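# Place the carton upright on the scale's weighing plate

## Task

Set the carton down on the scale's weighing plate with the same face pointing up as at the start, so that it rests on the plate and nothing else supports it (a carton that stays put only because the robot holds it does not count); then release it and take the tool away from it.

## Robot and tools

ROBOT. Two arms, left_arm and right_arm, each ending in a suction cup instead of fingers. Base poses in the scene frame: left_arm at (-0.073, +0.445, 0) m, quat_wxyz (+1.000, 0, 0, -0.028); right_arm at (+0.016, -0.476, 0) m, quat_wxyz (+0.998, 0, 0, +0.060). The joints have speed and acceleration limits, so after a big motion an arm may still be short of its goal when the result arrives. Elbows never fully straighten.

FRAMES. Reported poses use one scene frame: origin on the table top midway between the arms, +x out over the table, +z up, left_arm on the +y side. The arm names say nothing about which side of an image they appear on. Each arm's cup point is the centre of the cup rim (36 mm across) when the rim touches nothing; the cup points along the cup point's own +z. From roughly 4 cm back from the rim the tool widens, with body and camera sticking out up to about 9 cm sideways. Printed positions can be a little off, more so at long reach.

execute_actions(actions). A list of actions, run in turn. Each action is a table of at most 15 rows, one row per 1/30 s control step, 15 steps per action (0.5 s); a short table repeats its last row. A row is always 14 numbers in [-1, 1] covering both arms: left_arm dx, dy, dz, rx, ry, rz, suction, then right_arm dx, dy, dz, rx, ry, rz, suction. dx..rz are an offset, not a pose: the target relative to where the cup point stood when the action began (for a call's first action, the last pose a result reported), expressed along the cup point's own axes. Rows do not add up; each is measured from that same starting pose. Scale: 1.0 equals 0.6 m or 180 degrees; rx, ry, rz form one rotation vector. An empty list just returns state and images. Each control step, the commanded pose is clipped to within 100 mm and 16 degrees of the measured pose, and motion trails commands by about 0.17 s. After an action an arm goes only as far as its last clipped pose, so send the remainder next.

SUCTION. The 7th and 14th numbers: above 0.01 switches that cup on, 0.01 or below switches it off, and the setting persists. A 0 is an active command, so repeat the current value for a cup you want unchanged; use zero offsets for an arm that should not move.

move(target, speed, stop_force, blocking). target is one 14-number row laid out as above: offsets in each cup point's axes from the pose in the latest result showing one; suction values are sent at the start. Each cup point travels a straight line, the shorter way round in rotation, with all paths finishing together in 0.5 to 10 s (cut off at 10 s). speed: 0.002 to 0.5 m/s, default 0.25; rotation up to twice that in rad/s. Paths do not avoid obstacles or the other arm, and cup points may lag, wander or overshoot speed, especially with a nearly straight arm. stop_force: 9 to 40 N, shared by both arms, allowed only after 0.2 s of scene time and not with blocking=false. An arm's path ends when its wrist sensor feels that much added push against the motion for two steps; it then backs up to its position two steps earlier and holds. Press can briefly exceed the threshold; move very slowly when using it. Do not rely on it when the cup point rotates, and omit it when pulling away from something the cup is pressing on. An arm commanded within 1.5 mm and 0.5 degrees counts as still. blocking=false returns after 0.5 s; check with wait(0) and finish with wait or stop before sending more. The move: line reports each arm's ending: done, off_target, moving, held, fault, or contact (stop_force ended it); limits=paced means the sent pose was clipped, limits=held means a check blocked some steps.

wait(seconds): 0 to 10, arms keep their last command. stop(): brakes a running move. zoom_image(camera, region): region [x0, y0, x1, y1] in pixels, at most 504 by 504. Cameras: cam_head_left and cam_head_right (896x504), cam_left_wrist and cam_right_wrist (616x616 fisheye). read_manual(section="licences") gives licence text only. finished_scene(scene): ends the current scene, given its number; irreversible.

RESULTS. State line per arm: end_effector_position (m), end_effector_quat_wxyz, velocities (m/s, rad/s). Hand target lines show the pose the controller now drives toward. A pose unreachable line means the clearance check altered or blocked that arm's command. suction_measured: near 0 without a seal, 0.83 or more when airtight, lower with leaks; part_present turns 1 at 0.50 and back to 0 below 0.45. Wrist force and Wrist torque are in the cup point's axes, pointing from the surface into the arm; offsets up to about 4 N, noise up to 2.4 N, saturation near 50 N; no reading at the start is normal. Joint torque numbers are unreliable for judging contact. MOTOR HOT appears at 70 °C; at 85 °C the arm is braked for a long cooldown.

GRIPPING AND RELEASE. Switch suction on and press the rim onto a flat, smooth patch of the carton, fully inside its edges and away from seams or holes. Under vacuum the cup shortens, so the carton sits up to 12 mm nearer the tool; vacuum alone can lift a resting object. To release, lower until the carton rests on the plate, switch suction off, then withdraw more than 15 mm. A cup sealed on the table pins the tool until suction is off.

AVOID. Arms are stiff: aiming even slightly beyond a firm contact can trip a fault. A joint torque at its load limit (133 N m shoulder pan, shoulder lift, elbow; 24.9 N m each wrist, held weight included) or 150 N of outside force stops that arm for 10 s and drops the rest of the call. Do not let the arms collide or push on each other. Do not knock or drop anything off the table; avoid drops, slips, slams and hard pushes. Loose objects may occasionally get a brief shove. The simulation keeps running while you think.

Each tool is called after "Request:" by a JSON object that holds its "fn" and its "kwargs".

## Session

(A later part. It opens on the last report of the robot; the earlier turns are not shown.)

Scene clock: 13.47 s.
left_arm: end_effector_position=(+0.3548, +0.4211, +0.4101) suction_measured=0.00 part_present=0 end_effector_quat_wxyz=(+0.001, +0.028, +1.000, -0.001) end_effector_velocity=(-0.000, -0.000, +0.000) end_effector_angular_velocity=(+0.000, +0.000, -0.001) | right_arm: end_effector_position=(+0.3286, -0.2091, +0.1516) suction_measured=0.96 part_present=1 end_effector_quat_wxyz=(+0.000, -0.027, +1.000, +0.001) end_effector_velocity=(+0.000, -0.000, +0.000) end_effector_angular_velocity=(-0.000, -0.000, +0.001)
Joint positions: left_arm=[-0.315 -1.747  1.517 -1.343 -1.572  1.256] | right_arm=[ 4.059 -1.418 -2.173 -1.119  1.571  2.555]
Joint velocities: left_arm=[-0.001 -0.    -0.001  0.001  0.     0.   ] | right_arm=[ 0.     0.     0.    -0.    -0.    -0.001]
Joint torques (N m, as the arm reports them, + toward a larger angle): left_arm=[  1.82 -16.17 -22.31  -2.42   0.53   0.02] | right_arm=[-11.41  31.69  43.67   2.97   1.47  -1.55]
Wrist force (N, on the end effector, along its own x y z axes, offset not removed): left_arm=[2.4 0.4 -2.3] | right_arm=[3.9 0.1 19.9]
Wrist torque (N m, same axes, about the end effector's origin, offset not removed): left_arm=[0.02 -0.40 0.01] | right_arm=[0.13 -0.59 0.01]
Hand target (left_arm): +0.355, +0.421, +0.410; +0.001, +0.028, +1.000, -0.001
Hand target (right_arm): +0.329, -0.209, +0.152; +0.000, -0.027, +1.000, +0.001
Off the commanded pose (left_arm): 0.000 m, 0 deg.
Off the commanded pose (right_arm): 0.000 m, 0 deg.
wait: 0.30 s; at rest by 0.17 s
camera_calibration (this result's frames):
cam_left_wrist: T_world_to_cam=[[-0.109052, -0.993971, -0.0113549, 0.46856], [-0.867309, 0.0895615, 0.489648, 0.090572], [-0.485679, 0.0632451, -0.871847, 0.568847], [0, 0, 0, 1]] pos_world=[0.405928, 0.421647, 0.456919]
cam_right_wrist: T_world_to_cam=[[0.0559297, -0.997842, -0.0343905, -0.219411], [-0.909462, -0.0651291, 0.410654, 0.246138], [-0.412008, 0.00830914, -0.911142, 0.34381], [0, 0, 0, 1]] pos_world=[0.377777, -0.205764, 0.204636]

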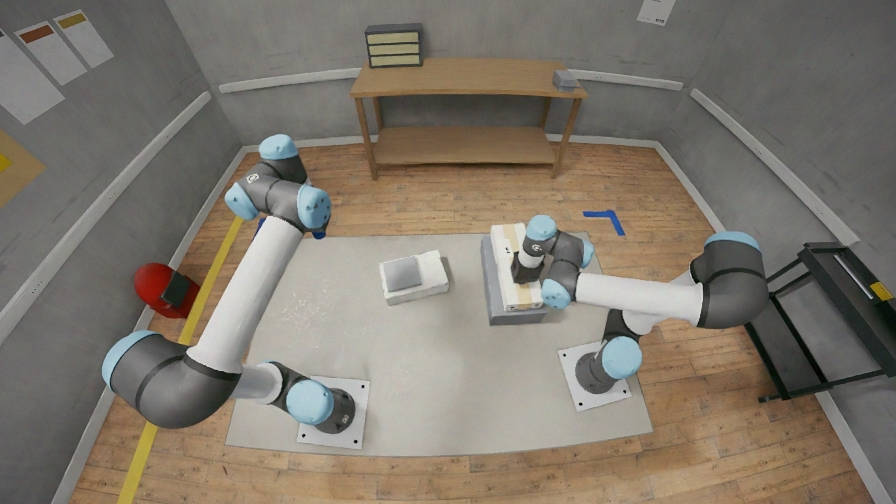

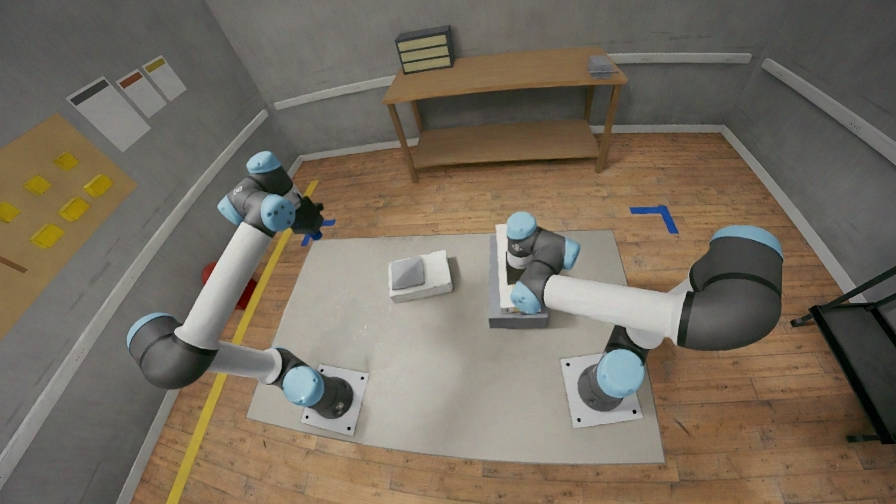

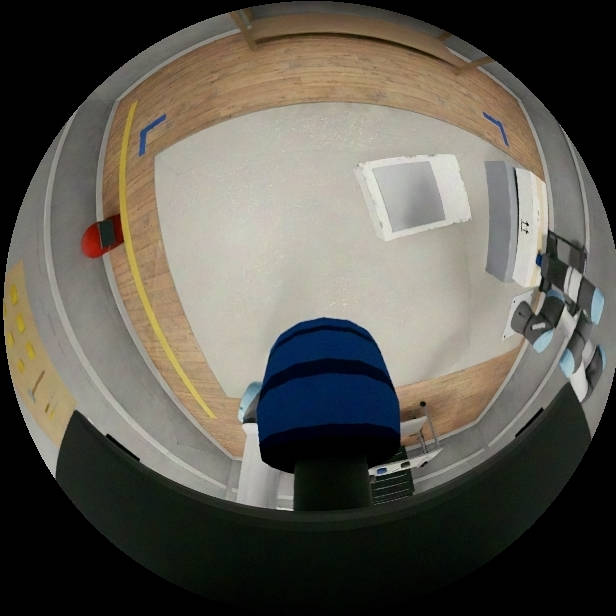

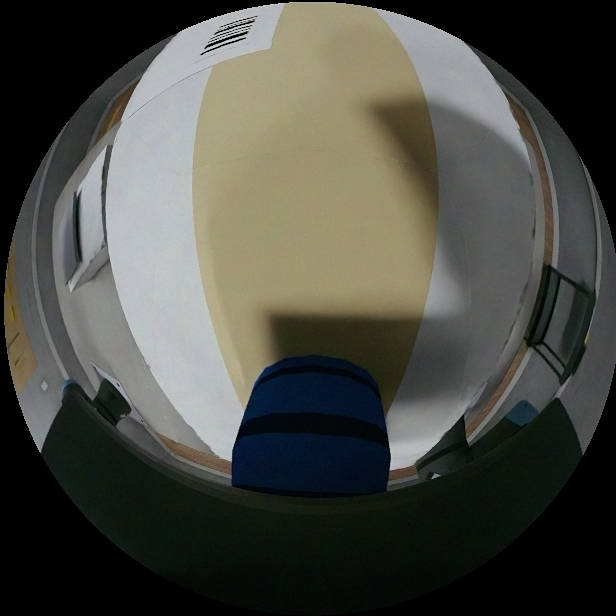

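Request:
{"fn": "move", "kwargs": {"target": [0,0,0,0,0,0,0, 0,0,0.0117,0,0,0,1], "speed": 0.02}}

Request:
{"fn": "execute_actions", "kwargs": {"actions": [[[0,0,0,0,0,0,0, 0,0,0,0,0,0,0],[0,0,0,0,0,0,0, 0,0,0,0,0,0,0],[0,0,0,0,0,0,0, 0,0,0,0,0,0,0],[0,0,0,0,0,0,0, 0,0,0,0,0,0,0],[0,0,0,0,0,0,0, 0,0,0,0,0,0,0],[0,0,0,0,0,0,0, 0,0,0,0,0,0,0],[0,0,0,0,0,0,0, 0,0,-0.002,0,0,0,0],[0,0,0,0,0,0,0, 0,0,-0.005,0,0,0,0],[0,0,0,0,0,0,0, 0,0,-0.009,0,0,0,0],[0,0,0,0,0,0,0, 0,0,-0.014,0,0,0,0],[0,0,0,0,0,0,0, 0,0,-0.019,0,0,0,0],[0,0,0,0,0,0,0, 0,0,-0.024,0,0,0,0],[0,0,0,0,0,0,0, 0,0,-0.028,0,0,0,0],[0,0,0,0,0,0,0, 0,0,-0.030,0,0,0,0],[0,0,0,0,0,0,0, 0,0,-0.031,0,0,0,0]]]}}

Scene clock: 14.67 s.
left_arm: end_effector_position=(+0.3548, +0.4211, +0.4101) suction_measured=0.00 part_present=0 end_effector_quat_wxyz=(+0.001, +0.028, +1.000, -0.001) end_effector_velocity=(+0.001, -0.001, +0.001) end_effector_angular_velocity=(-0.002, -0.004, -0.001) | right_arm: end_effector_position=(+0.3286, -0.2091, +0.1448) suction_measured=0.96 part_present=1 end_effector_quat_wxyz=(+0.000, -0.027, +1.000, +0.001) end_effector_velocity=(-0.000, +0.000, -0.002) end_effector_angular_velocity=(+0.000, +0.000, +0.002)
Joint positions: left_arm=[-0.315 -1.747  1.517 -1.343 -1.572  1.256] | right_arm=[ 4.059 -1.427 -2.185 -1.098  1.571  2.555]
Joint velocities: left_arm=[-0.001 -0.    -0.002 -0.002 -0.     0.   ] | right_arm=[ 0.001 -0.003 -0.004  0.007  0.    -0.001]
Joint torques (N m, as the arm reports them, + toward a larger angle): left_arm=[  0.9  -15.82 -23.77  -2.61   0.43   0.06] | right_arm=[-8.67 16.65 17.31  5.04  1.44 -1.04]
Wrist force (N, on the end effector, along its own x y z axes, offset not removed): left_arm=[-1.4 -0.1 -6.3] | right_arm=[0.1 0.3 20.4]
Wrist torque (N m, same axes, about the end effector's origin, offset not removed): left_arm=[-0.32 0.27 0.03] | right_arm=[0.25 -0.04 0.09]
Hand target (left_arm): +0.355, +0.421, +0.410; +0.001, +0.028, +1.000, -0.001
Hand target (right_arm): +0.329, -0.209, +0.145; +0.000, -0.027, +1.000, +0.001
Off the commanded pose (left_arm): 0.000 m, 0 deg.
Off the commanded pose (right_arm): 0.000 m, 0 deg.
move: done
camera_calibration (this result's frames):
cam_left_wrist: T_world_to_cam=[[-0.109052, -0.993971, -0.011355, 0.46856], [-0.867309, 0.0895613, 0.489647, 0.0905721], [-0.485678, 0.0632451, -0.871847, 0.568847], [0, 0, 0, 1]] pos_world=[0.405928, 0.421647, 0.456919]
cam_right_wrist: T_world_to_cam=[[0.0559273, -0.997842, -0.0343898, -0.219647], [-0.909462, -0.0651266, 0.410655, 0.248941], [-0.412008, 0.00830942, -0.911142, 0.337593], [0, 0, 0, 1]] pos_world=[0.377777, -0.205765, 0.197813]

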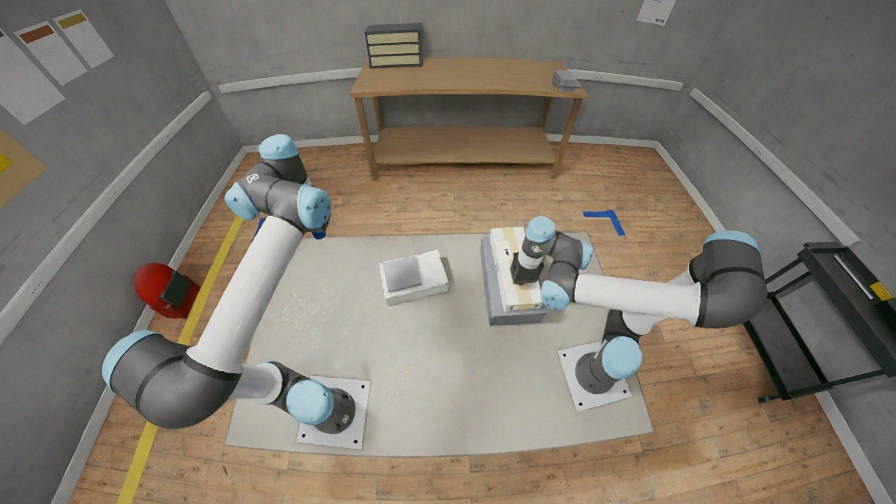

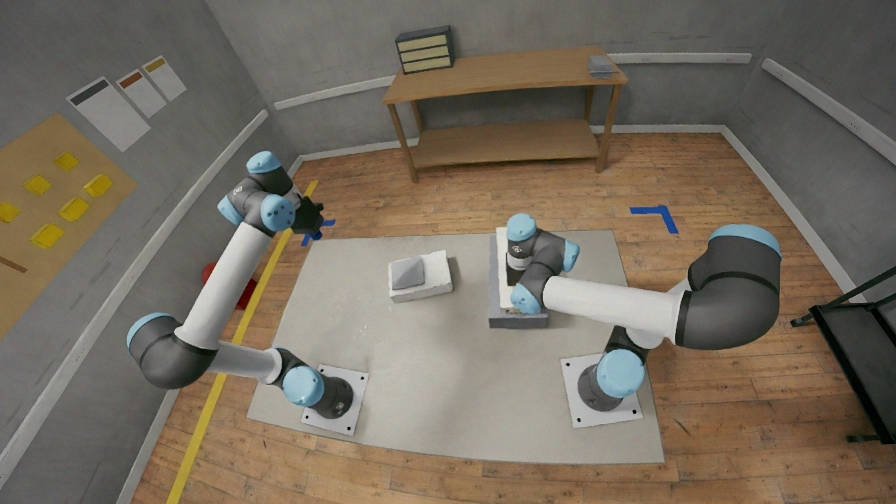

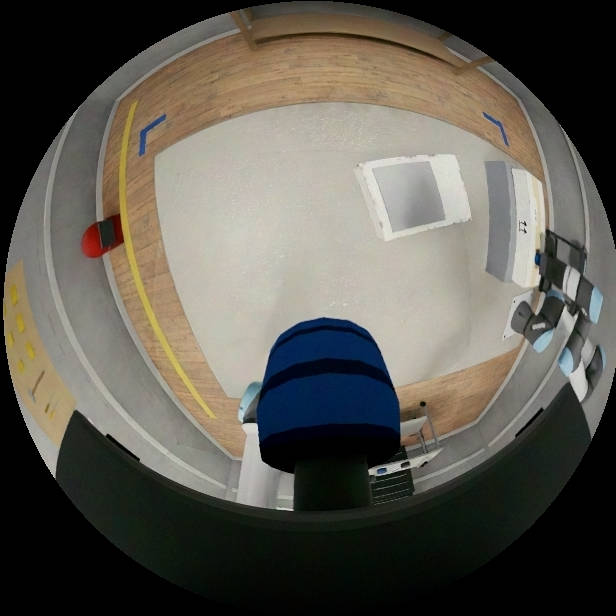

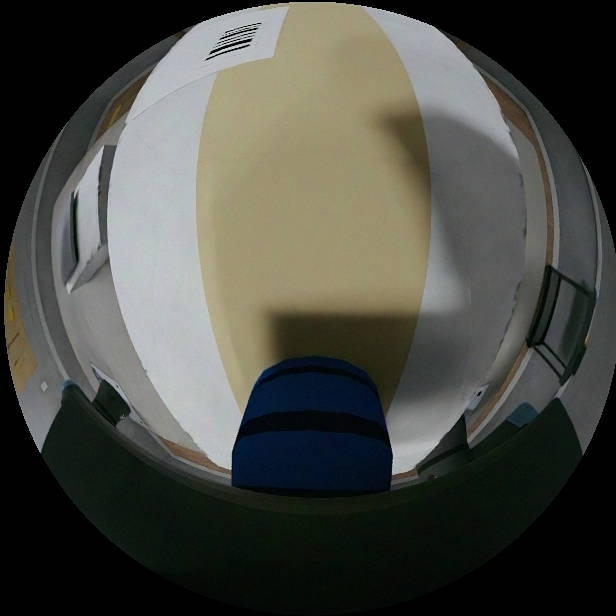

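Scene clock: 15.17 s.
left_arm: end_effector_position=(+0.3548, +0.4211, +0.4101) suction_measured=0.00 part_present=0 end_effector_quat_wxyz=(+0.001, +0.028, +1.000, -0.001) end_effector_velocity=(-0.000, -0.000, +0.000) end_effector_angular_velocity=(-0.001, +0.001, +0.002) | right_arm: end_effector_position=(+0.3286, -0.2091, +0.1571) suction_measured=0.00 part_present=0 end_effector_quat_wxyz=(+0.000, -0.027, +1.000, +0.001) end_effector_velocity=(+0.000, +0.000, +0.059) end_effector_angular_velocity=(+0.001, -0.001, +0.001)
Joint positions: left_arm=[-0.315 -1.747  1.517 -1.343 -1.572  1.256] | right_arm=[ 4.059 -1.412 -2.163 -1.136  1.571  2.555]
Joint velocities: left_arm=[-0.    -0.    -0.001  0.001 -0.001 -0.002] | right_arm=[-0.001  0.071  0.109 -0.178 -0.    -0.002]
Joint torques (N m, as the arm reports them, + toward a larger angle): left_arm=[  0.9  -16.66 -23.43  -2.62   0.75   0.05] | right_arm=[-11.28  22.53  33.82   0.87   1.37  -1.53]
Wrist force (N, on the end effector, along its own x y z axes, offset not removed): left_arm=[1.8 2.2 -0.3] | right_arm=[0.6 0.0 1.0]
Wrist torque (N m, same axes, about the end effector's origin, offset not removed): left_arm=[0.25 -0.45 0.00] | right_arm=[0.27 -0.02 0.13]
Hand target (left_arm): +0.355, +0.421, +0.410; +0.001, +0.028, +1.000, -0.001
Hand target (right_arm): +0.329, -0.209, +0.163; +0.000, -0.027, +1.000, +0.001
Off the commanded pose (left_arm): 0.000 m, 0 deg.
Off the commanded pose (right_arm): 0.006 m, 0 deg.
camera_calibration (this result's frames):
cam_left_wrist: T_world_to_cam=[[-0.109052, -0.993971, -0.011355, 0.468561], [-0.867309, 0.0895615, 0.489648, 0.0905719], [-0.485679, 0.0632452, -0.871847, 0.568847], [0, 0, 0, 1]] pos_world=[0.405928, 0.421647, 0.456919]
cam_right_wrist: T_world_to_cam=[[0.055938, -0.997833, -0.0346579, -0.219167], [-0.909529, -0.0652453, 0.410487, 0.243957], [-0.411859, 0.00856057, -0.911207, 0.348819], [0, 0, 0, 1]] pos_world=[0.37781, -0.205761, 0.21011]

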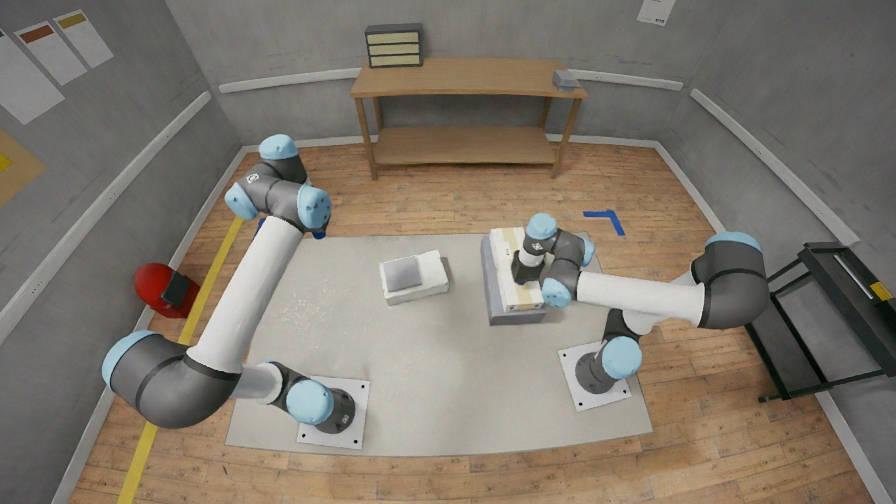

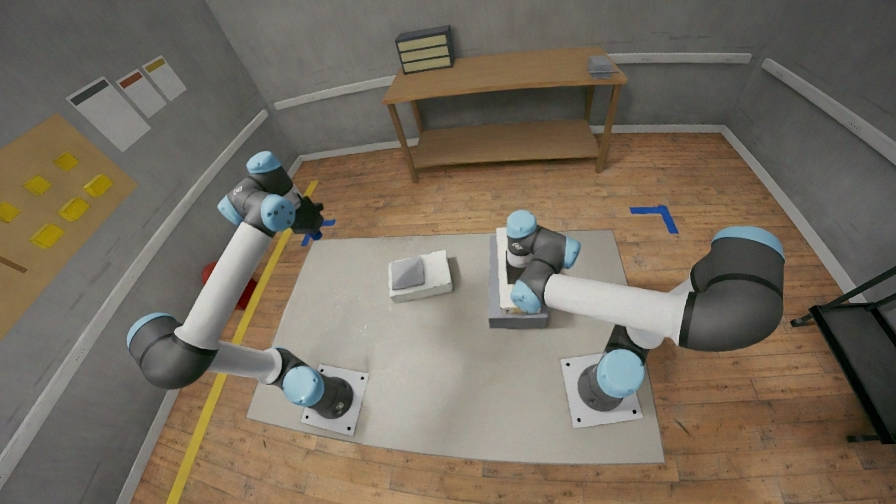

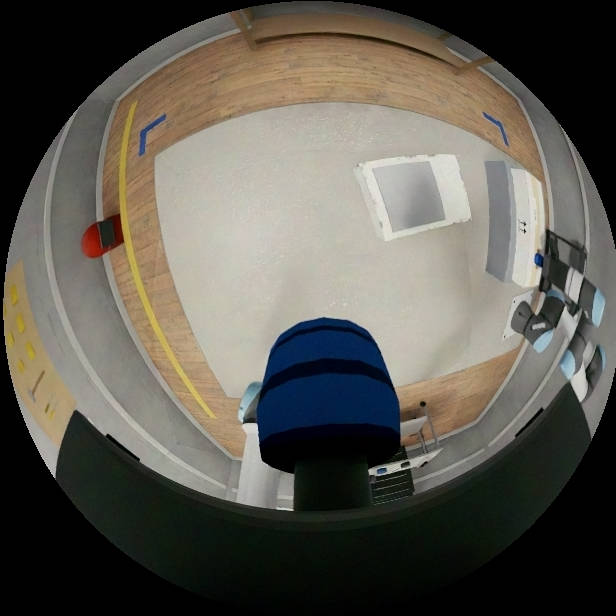

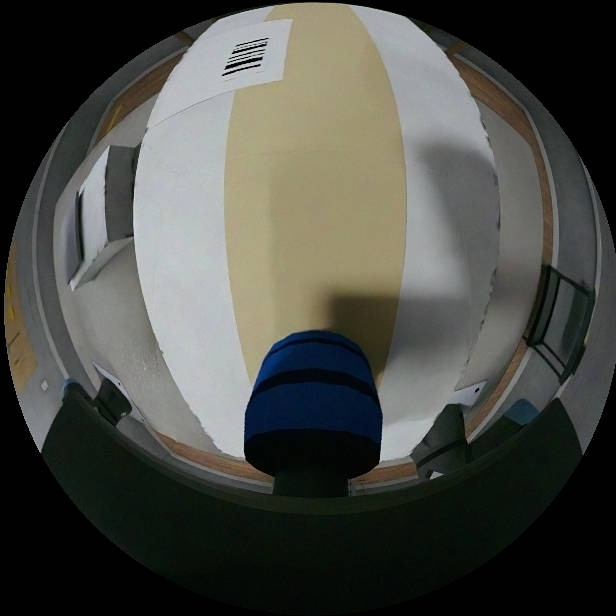

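Request:
{"fn": "move", "kwargs": {"target": [0,0,0,0,0,0,0, 0.05,0,-0.007,0,0,0,0], "speed": 0.15}}

Request:
{"fn": "move", "kwargs": {"target": [0,0,0,0,0,0,0, 0,0,0.022,0,0,0,1], "speed": 0.04}}

Request:
{"fn": "wait", "kwargs": {"seconds": 0.3}}

Scene clock: 16.23 s.
left_arm: end_effector_position=(+0.3548, +0.4211, +0.4101) suction_measured=0.00 part_present=0 end_effector_quat_wxyz=(+0.001, +0.028, +1.000, -0.001) end_effector_velocity=(-0.000, -0.000, -0.001) end_effector_angular_velocity=(-0.000, +0.001, +0.001) | right_arm: end_effector_position=(+0.2987, -0.2107, +0.1613) suction_measured=0.00 part_present=0 end_effector_quat_wxyz=(+0.000, -0.027, +1.000, +0.001) end_effector_velocity=(-0.002, +0.000, -0.000) end_effector_angular_velocity=(-0.001, -0.001, +0.001)
Joint positions: left_arm=[-0.315 -1.747  1.517 -1.343 -1.572  1.256] | right_arm=[ 4.126 -1.342 -2.205 -1.163  1.572  2.622]
Joint velocities: left_arm=[ 0.     0.     0.002 -0.001 -0.001 -0.001] | right_arm=[ 0.005  0.004 -0.003 -0.001 -0.002  0.005]
Joint torques (N m, as the arm reports them, + toward a larger angle): left_arm=[  0.75 -16.24 -23.09  -2.36   0.44  -0.26] | right_arm=[ 9.65 21.03  9.19  1.16 -2.64  1.52]
Wrist force (N, on the end effector, along its own x y z axes, offset not removed): left_arm=[-0.4 -0.3 0.2] | right_arm=[2.2 1.0 2.7]
Wrist torque (N m, same axes, about the end effector's origin, offset not removed): left_arm=[-0.05 0.14 0.18] | right_arm=[0.21 -0.31 0.19]
Hand target (left_arm): +0.355, +0.421, +0.410; +0.001, +0.028, +1.000, -0.001
Hand target (right_arm): +0.299, -0.211, +0.161; +0.000, -0.027, +1.000, +0.001
Off the commanded pose (left_arm): 0.000 m, 0 deg.
Off the commanded pose (right_arm): 0.000 m, 0 deg.
move: done
camera_calibration (this result's frames):
cam_left_wrist: T_world_to_cam=[[-0.109052, -0.993971, -0.0113547, 0.46856], [-0.867308, 0.0895614, 0.489648, 0.090572], [-0.485679, 0.0632448, -0.871847, 0.568847], [0, 0, 0, 1]] pos_world=[0.405928, 0.421647, 0.456919]
cam_right_wrist: T_world_to_cam=[[0.0559474, -0.997829, -0.0347436, -0.21891], [-0.909421, -0.0652913, 0.410719, 0.214879], [-0.412096, 0.00861789, -0.9111, 0.34043], [0, 0, 0, 1]] pos_world=[0.347953, -0.207339, 0.214305]

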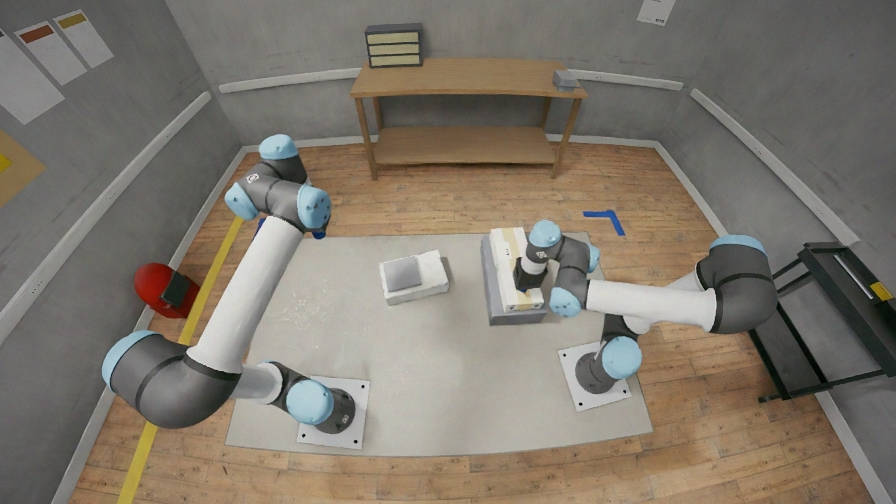

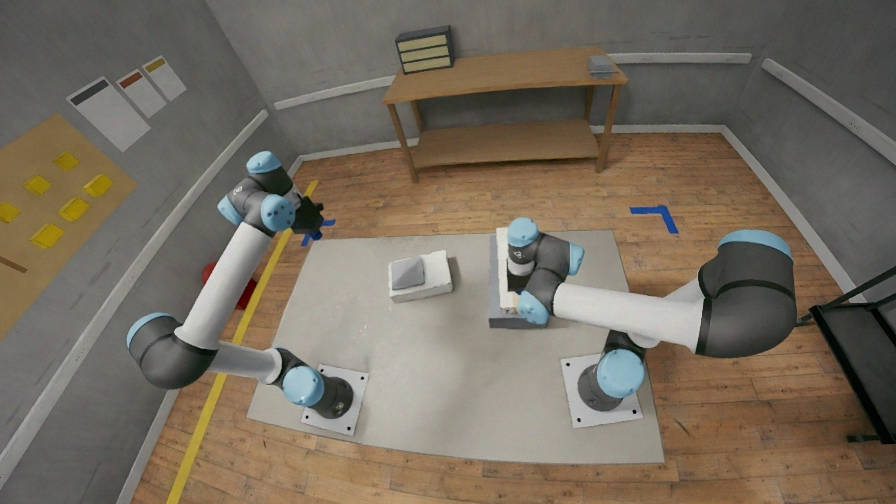

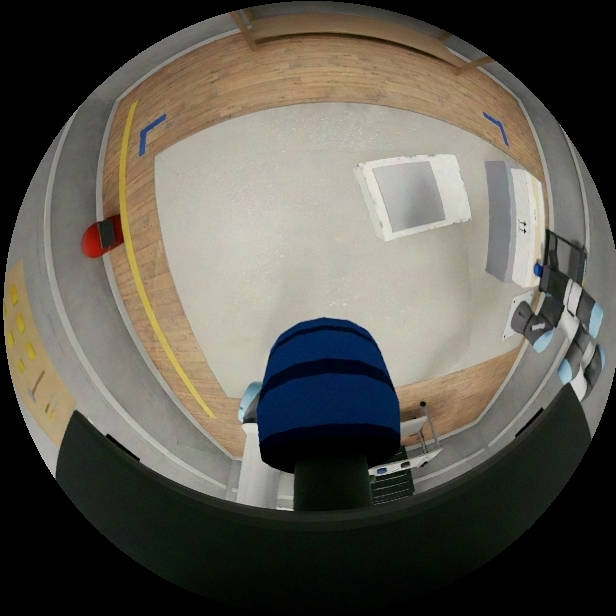

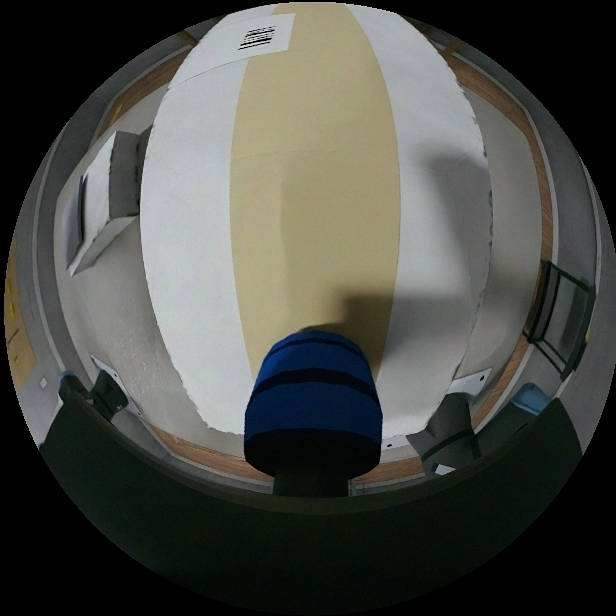

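Scene clock: 17.00 s.
left_arm: end_effector_position=(+0.3548, +0.4211, +0.4101) suction_measured=0.00 part_present=0 end_effector_quat_wxyz=(+0.001, +0.028, +1.000, -0.001) end_effector_velocity=(-0.000, -0.000, -0.001) end_effector_angular_velocity=(+0.001, +0.002, +0.000) | right_arm: end_effector_position=(+0.2987, -0.2107, +0.1482) suction_measured=0.91 part_present=1 end_effector_quat_wxyz=(+0.000, -0.027, +1.000, +0.001) end_effector_velocity=(+0.000, +0.000, -0.002) end_effector_angular_velocity=(+0.001, -0.001, -0.000)
Joint positions: left_arm=[-0.315 -1.747  1.517 -1.343 -1.572  1.256] | right_arm=[ 4.127 -1.358 -2.23  -1.123  1.572  2.622]
Joint velocities: left_arm=[-0.001  0.     0.001  0.001  0.    -0.001] | right_arm=[-0.    -0.002 -0.003  0.006 -0.    -0.   ]
Joint torques (N m, as the arm reports them, + toward a larger angle): left_arm=[  1.38 -17.23 -22.85  -2.41   0.48   0.33] | right_arm=[-11.86  14.18  17.68   5.34  -0.11  -1.62]
Wrist force (N, on the end effector, along its own x y z axes, offset not removed): left_arm=[-0.6 3.7 -3.0] | right_arm=[0.3 -0.5 22.1]
Wrist torque (N m, same axes, about the end effector's origin, offset not removed): left_arm=[0.53 -0.01 0.12] | right_arm=[0.09 0.01 0.05]
Hand target (left_arm): +0.355, +0.421, +0.410; +0.001, +0.028, +1.000, -0.001
Hand target (right_arm): +0.299, -0.211, +0.148; +0.000, -0.027, +1.000, +0.001
Off the commanded pose (left_arm): 0.000 m, 0 deg.
Off the commanded pose (right_arm): 0.000 m, 0 deg.
move: done
camera_calibration (this result's frames):
cam_left_wrist: T_world_to_cam=[[-0.109052, -0.993971, -0.0113549, 0.46856], [-0.867308, 0.0895613, 0.489648, 0.0905719], [-0.485679, 0.063245, -0.871846, 0.568847], [0, 0, 0, 1]] pos_world=[0.405928, 0.421647, 0.456919]
cam_right_wrist: T_world_to_cam=[[0.0559899, -0.997829, -0.0346729, -0.219386], [-0.90943, -0.0653007, 0.410698, 0.220236], [-0.412071, 0.00853766, -0.911112, 0.328519], [0, 0, 0, 1]] pos_world=[0.347946, -0.207333, 0.20126]

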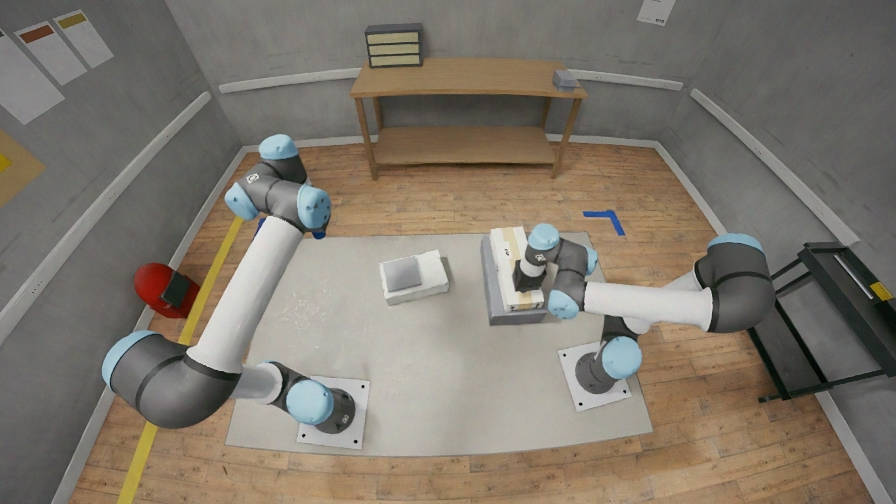

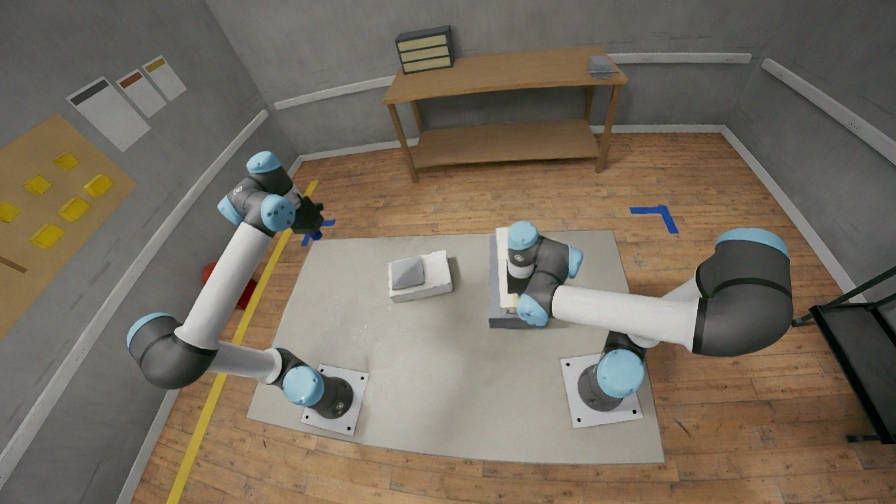

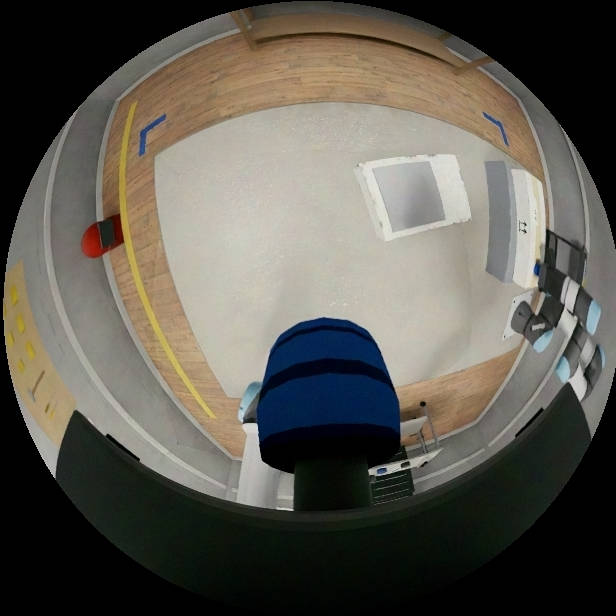

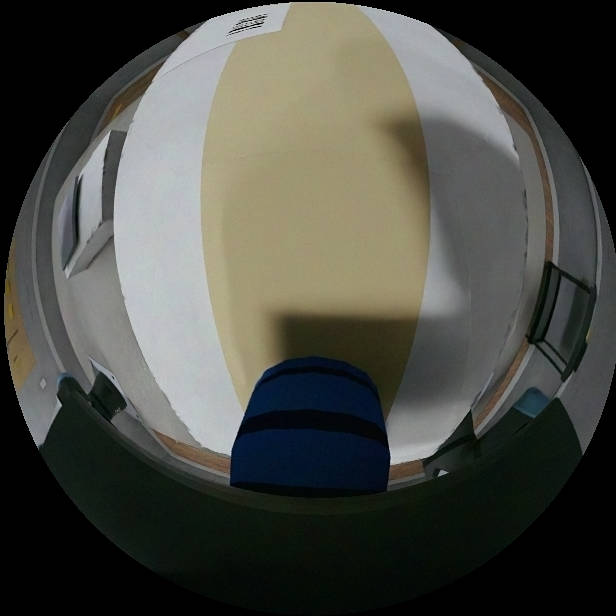

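Scene clock: 17.30 s.
left_arm: end_effector_position=(+0.3548, +0.4211, +0.4101) suction_measured=0.00 part_present=0 end_effector_quat_wxyz=(+0.001, +0.028, +1.000, -0.001) end_effector_velocity=(+0.000, -0.000, +0.000) end_effector_angular_velocity=(+0.000, -0.001, -0.000) | right_arm: end_effector_position=(+0.2987, -0.2106, +0.1481) suction_measured=0.96 part_present=1 end_effector_quat_wxyz=(+0.000, -0.027, +1.000, +0.001) end_effector_velocity=(-0.000, +0.000, +0.000) end_effector_angular_velocity=(+0.000, -0.000, +0.000)
Joint positions: left_arm=[-0.315 -1.747  1.517 -1.343 -1.572  1.256] | right_arm=[ 4.126 -1.358 -2.23  -1.122  1.572  2.622]
Joint velocities: left_arm=[-0.  0. -0. -0.  0. -0.] | right_arm=[0. 0. 0. 0. 0. 0.]
Joint torques (N m, as the arm reports them, + toward a larger angle): left_arm=[  1.57 -16.75 -23.92  -2.37   0.62   0.11] | right_arm=[-11.13  13.85  17.49   5.47   1.04  -1.54]
Wrist force (N, on the end effector, along its own x y z axes, offset not removed): left_arm=[-1.7 -0.8 -0.6] | right_arm=[0.4 0.8 22.7]
Wrist torque (N m, same axes, about the end effector's origin, offset not removed): left_arm=[-0.16 0.33 0.09] | right_arm=[0.27 -0.01 -0.01]
Hand target (left_arm): +0.355, +0.421, +0.410; +0.001, +0.028, +1.000, -0.001
Hand target (right_arm): +0.299, -0.211, +0.148; +0.000, -0.027, +1.000, +0.001
Off the commanded pose (left_arm): 0.000 m, 0 deg.
Off the commanded pose (right_arm): 0.000 m, 0 deg.
wait: 0.30 s; at rest by 0.17 s
camera_calibration (this result's frames):
cam_left_wrist: T_world_to_cam=[[-0.109052, -0.993971, -0.0113549, 0.46856], [-0.867309, 0.0895615, 0.489647, 0.0905719], [-0.485679, 0.0632451, -0.871847, 0.568847], [0, 0, 0, 1]] pos_world=[0.405928, 0.421647, 0.456919]
cam_right_wrist: T_world_to_cam=[[0.0559523, -0.99783, -0.0347202, -0.219373], [-0.909442, -0.0652857, 0.410673, 0.220325], [-0.412048, 0.00859795, -0.911121, 0.328397], [0, 0, 0, 1]] pos_world=[0.347963, -0.207336, 0.201111]

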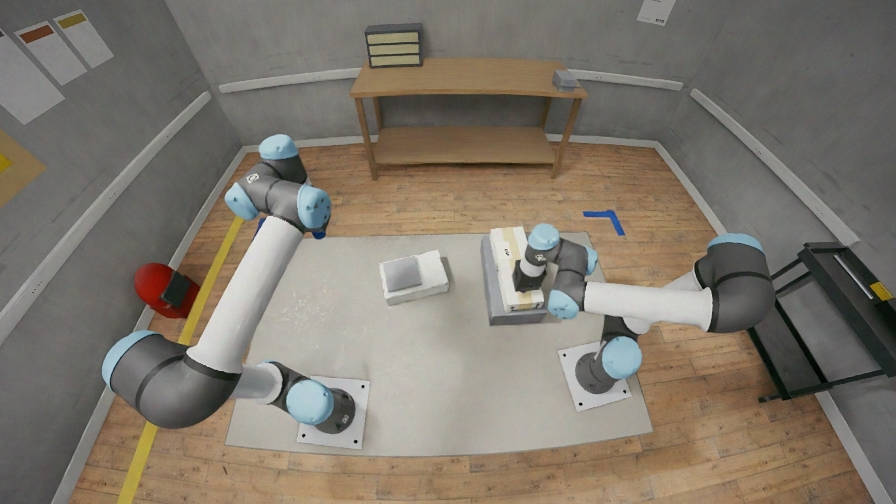

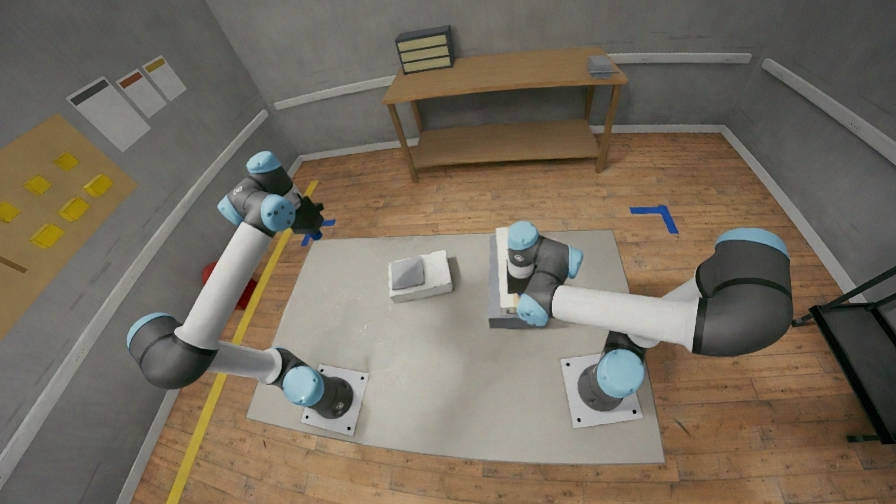

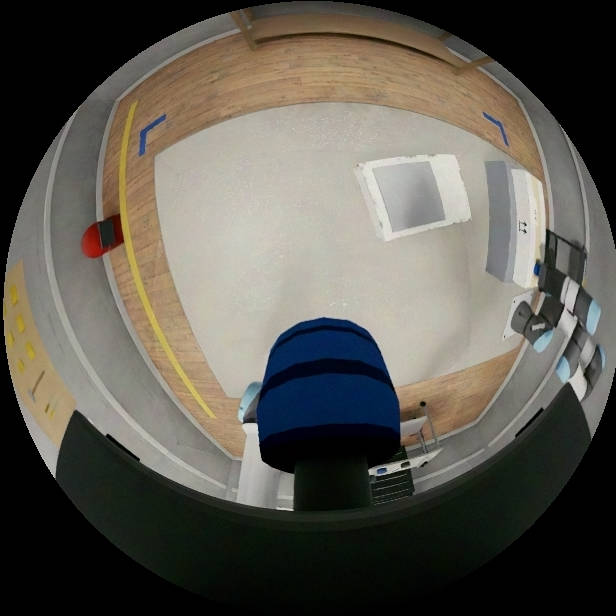

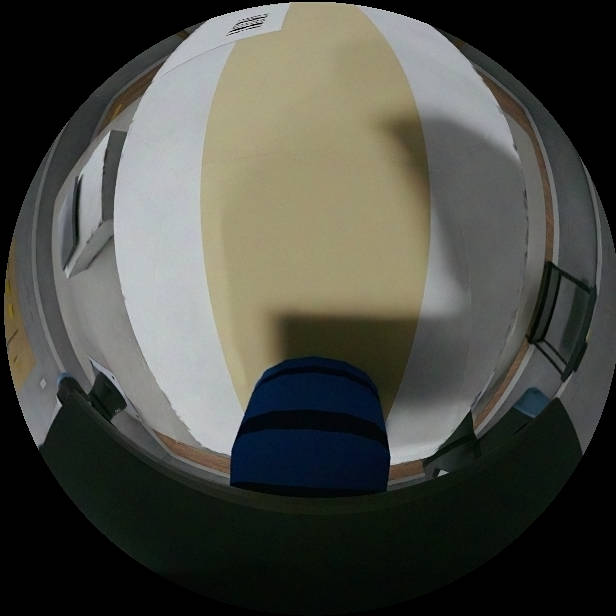

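Request:
{"fn": "move", "kwargs": {"target": [0,0,0,0,0,0,0, 0,0,-0.03,0,0,0,1], "speed": 0.03}}

Request:
{"fn": "zoom_image", "kwargs": {"camera": "cam_left_wrist", "region": [456, 140, 616, 300]}}

Scene clock: 18.37 s.
left_arm: end_effector_position=(+0.3548, +0.4211, +0.4101) suction_measured=0.00 part_present=0 end_effector_quat_wxyz=(+0.001, +0.028, +1.000, -0.001) end_effector_velocity=(-0.000, -0.000, -0.000) end_effector_angular_velocity=(+0.001, +0.001, -0.000) | right_arm: end_effector_position=(+0.2987, -0.2107, +0.1660) suction_measured=0.96 part_present=1 end_effector_quat_wxyz=(+0.000, -0.027, +1.000, +0.001) end_effector_velocity=(-0.000, +0.000, +0.001) end_effector_angular_velocity=(-0.000, +0.000, -0.001)
Joint positions: left_arm=[-0.315 -1.747  1.517 -1.343 -1.572  1.256] | right_arm=[ 4.126 -1.336 -2.196 -1.178  1.572  2.622]
Joint velocities: left_arm=[-0.001  0.     0.     0.001  0.001 -0.001] | right_arm=[ 0.001  0.001  0.003 -0.005  0.     0.002]
Joint torques (N m, as the arm reports them, + toward a larger angle): left_arm=[  0.65 -16.34 -23.3   -2.43   0.53  -0.07] | right_arm=[-9.23 29.68 43.12  3.18  2.07 -0.81]
Wrist force (N, on the end effector, along its own x y z axes, offset not removed): left_arm=[1.5 -1.1 -0.3] | right_arm=[-0.8 -1.2 21.8]
Wrist torque (N m, same axes, about the end effector's origin, offset not removed): left_arm=[-0.16 -0.39 0.20] | right_arm=[-0.07 0.38 0.17]
Hand target (left_arm): +0.355, +0.421, +0.410; +0.001, +0.028, +1.000, -0.001
Hand target (right_arm): +0.299, -0.211, +0.166; +0.000, -0.027, +1.000, +0.001
Off the commanded pose (left_arm): 0.000 m, 0 deg.
Off the commanded pose (right_arm): 0.000 m, 0 deg.
move: done
camera_calibration (this result's frames):
cam_left_wrist: T_world_to_cam=[[-0.109052, -0.993971, -0.0113548, 0.46856], [-0.867309, 0.0895614, 0.489647, 0.0905721], [-0.485678, 0.0632449, -0.871847, 0.568847], [0, 0, 0, 1]] pos_world=[0.405928, 0.421647, 0.456919]
cam_right_wrist: T_world_to_cam=[[0.0559519, -0.997829, -0.0347235, -0.218767], [-0.909443, -0.0652867, 0.410671, 0.212989], [-0.412047, 0.00860125, -0.911122, 0.344685], [0, 0, 0, 1]] pos_world=[0.347968, -0.207352, 0.218985]

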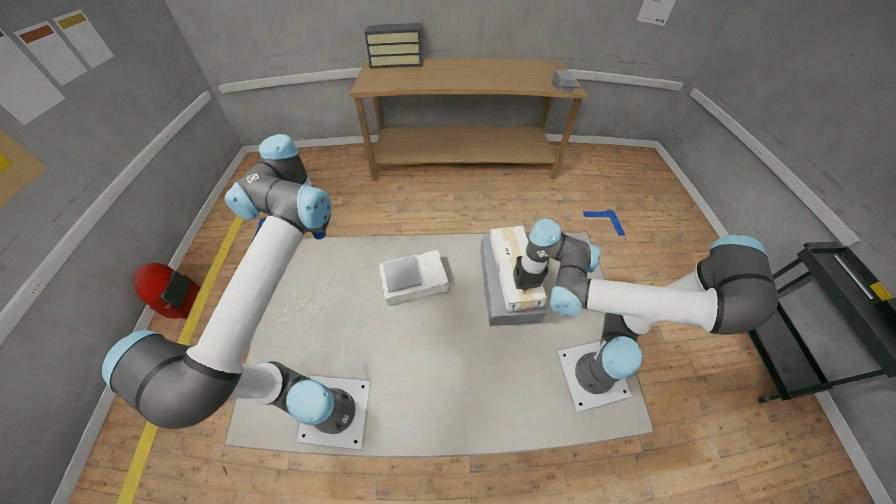

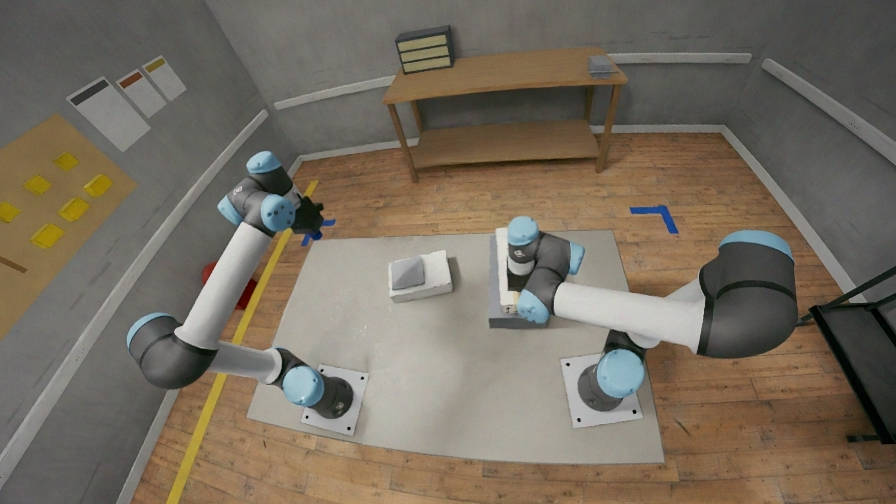

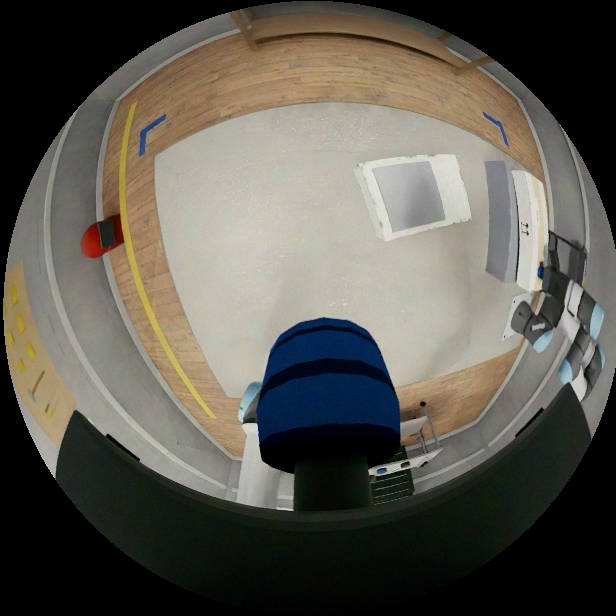

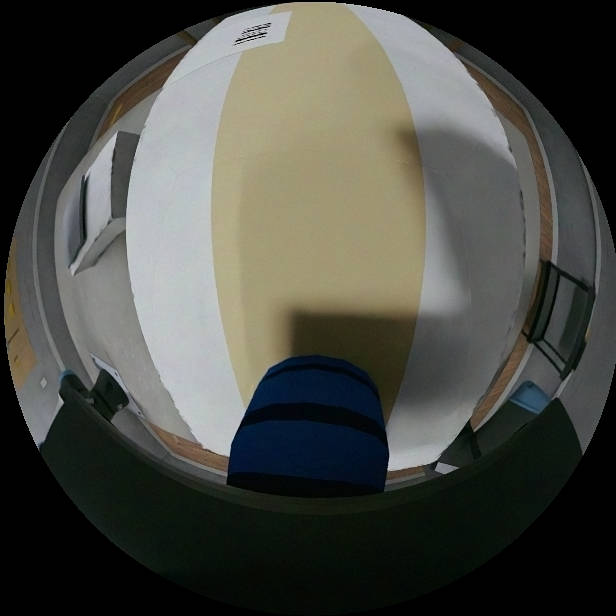

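Region (456, 140, 616, 300) of cam_left_wrist's 616x616 image, scaled by 3.150, with more detail than that image has.

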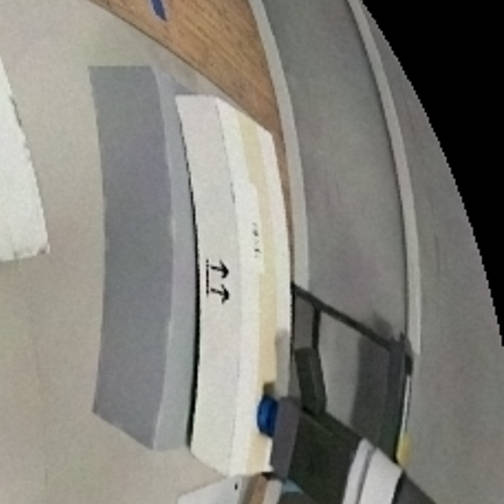

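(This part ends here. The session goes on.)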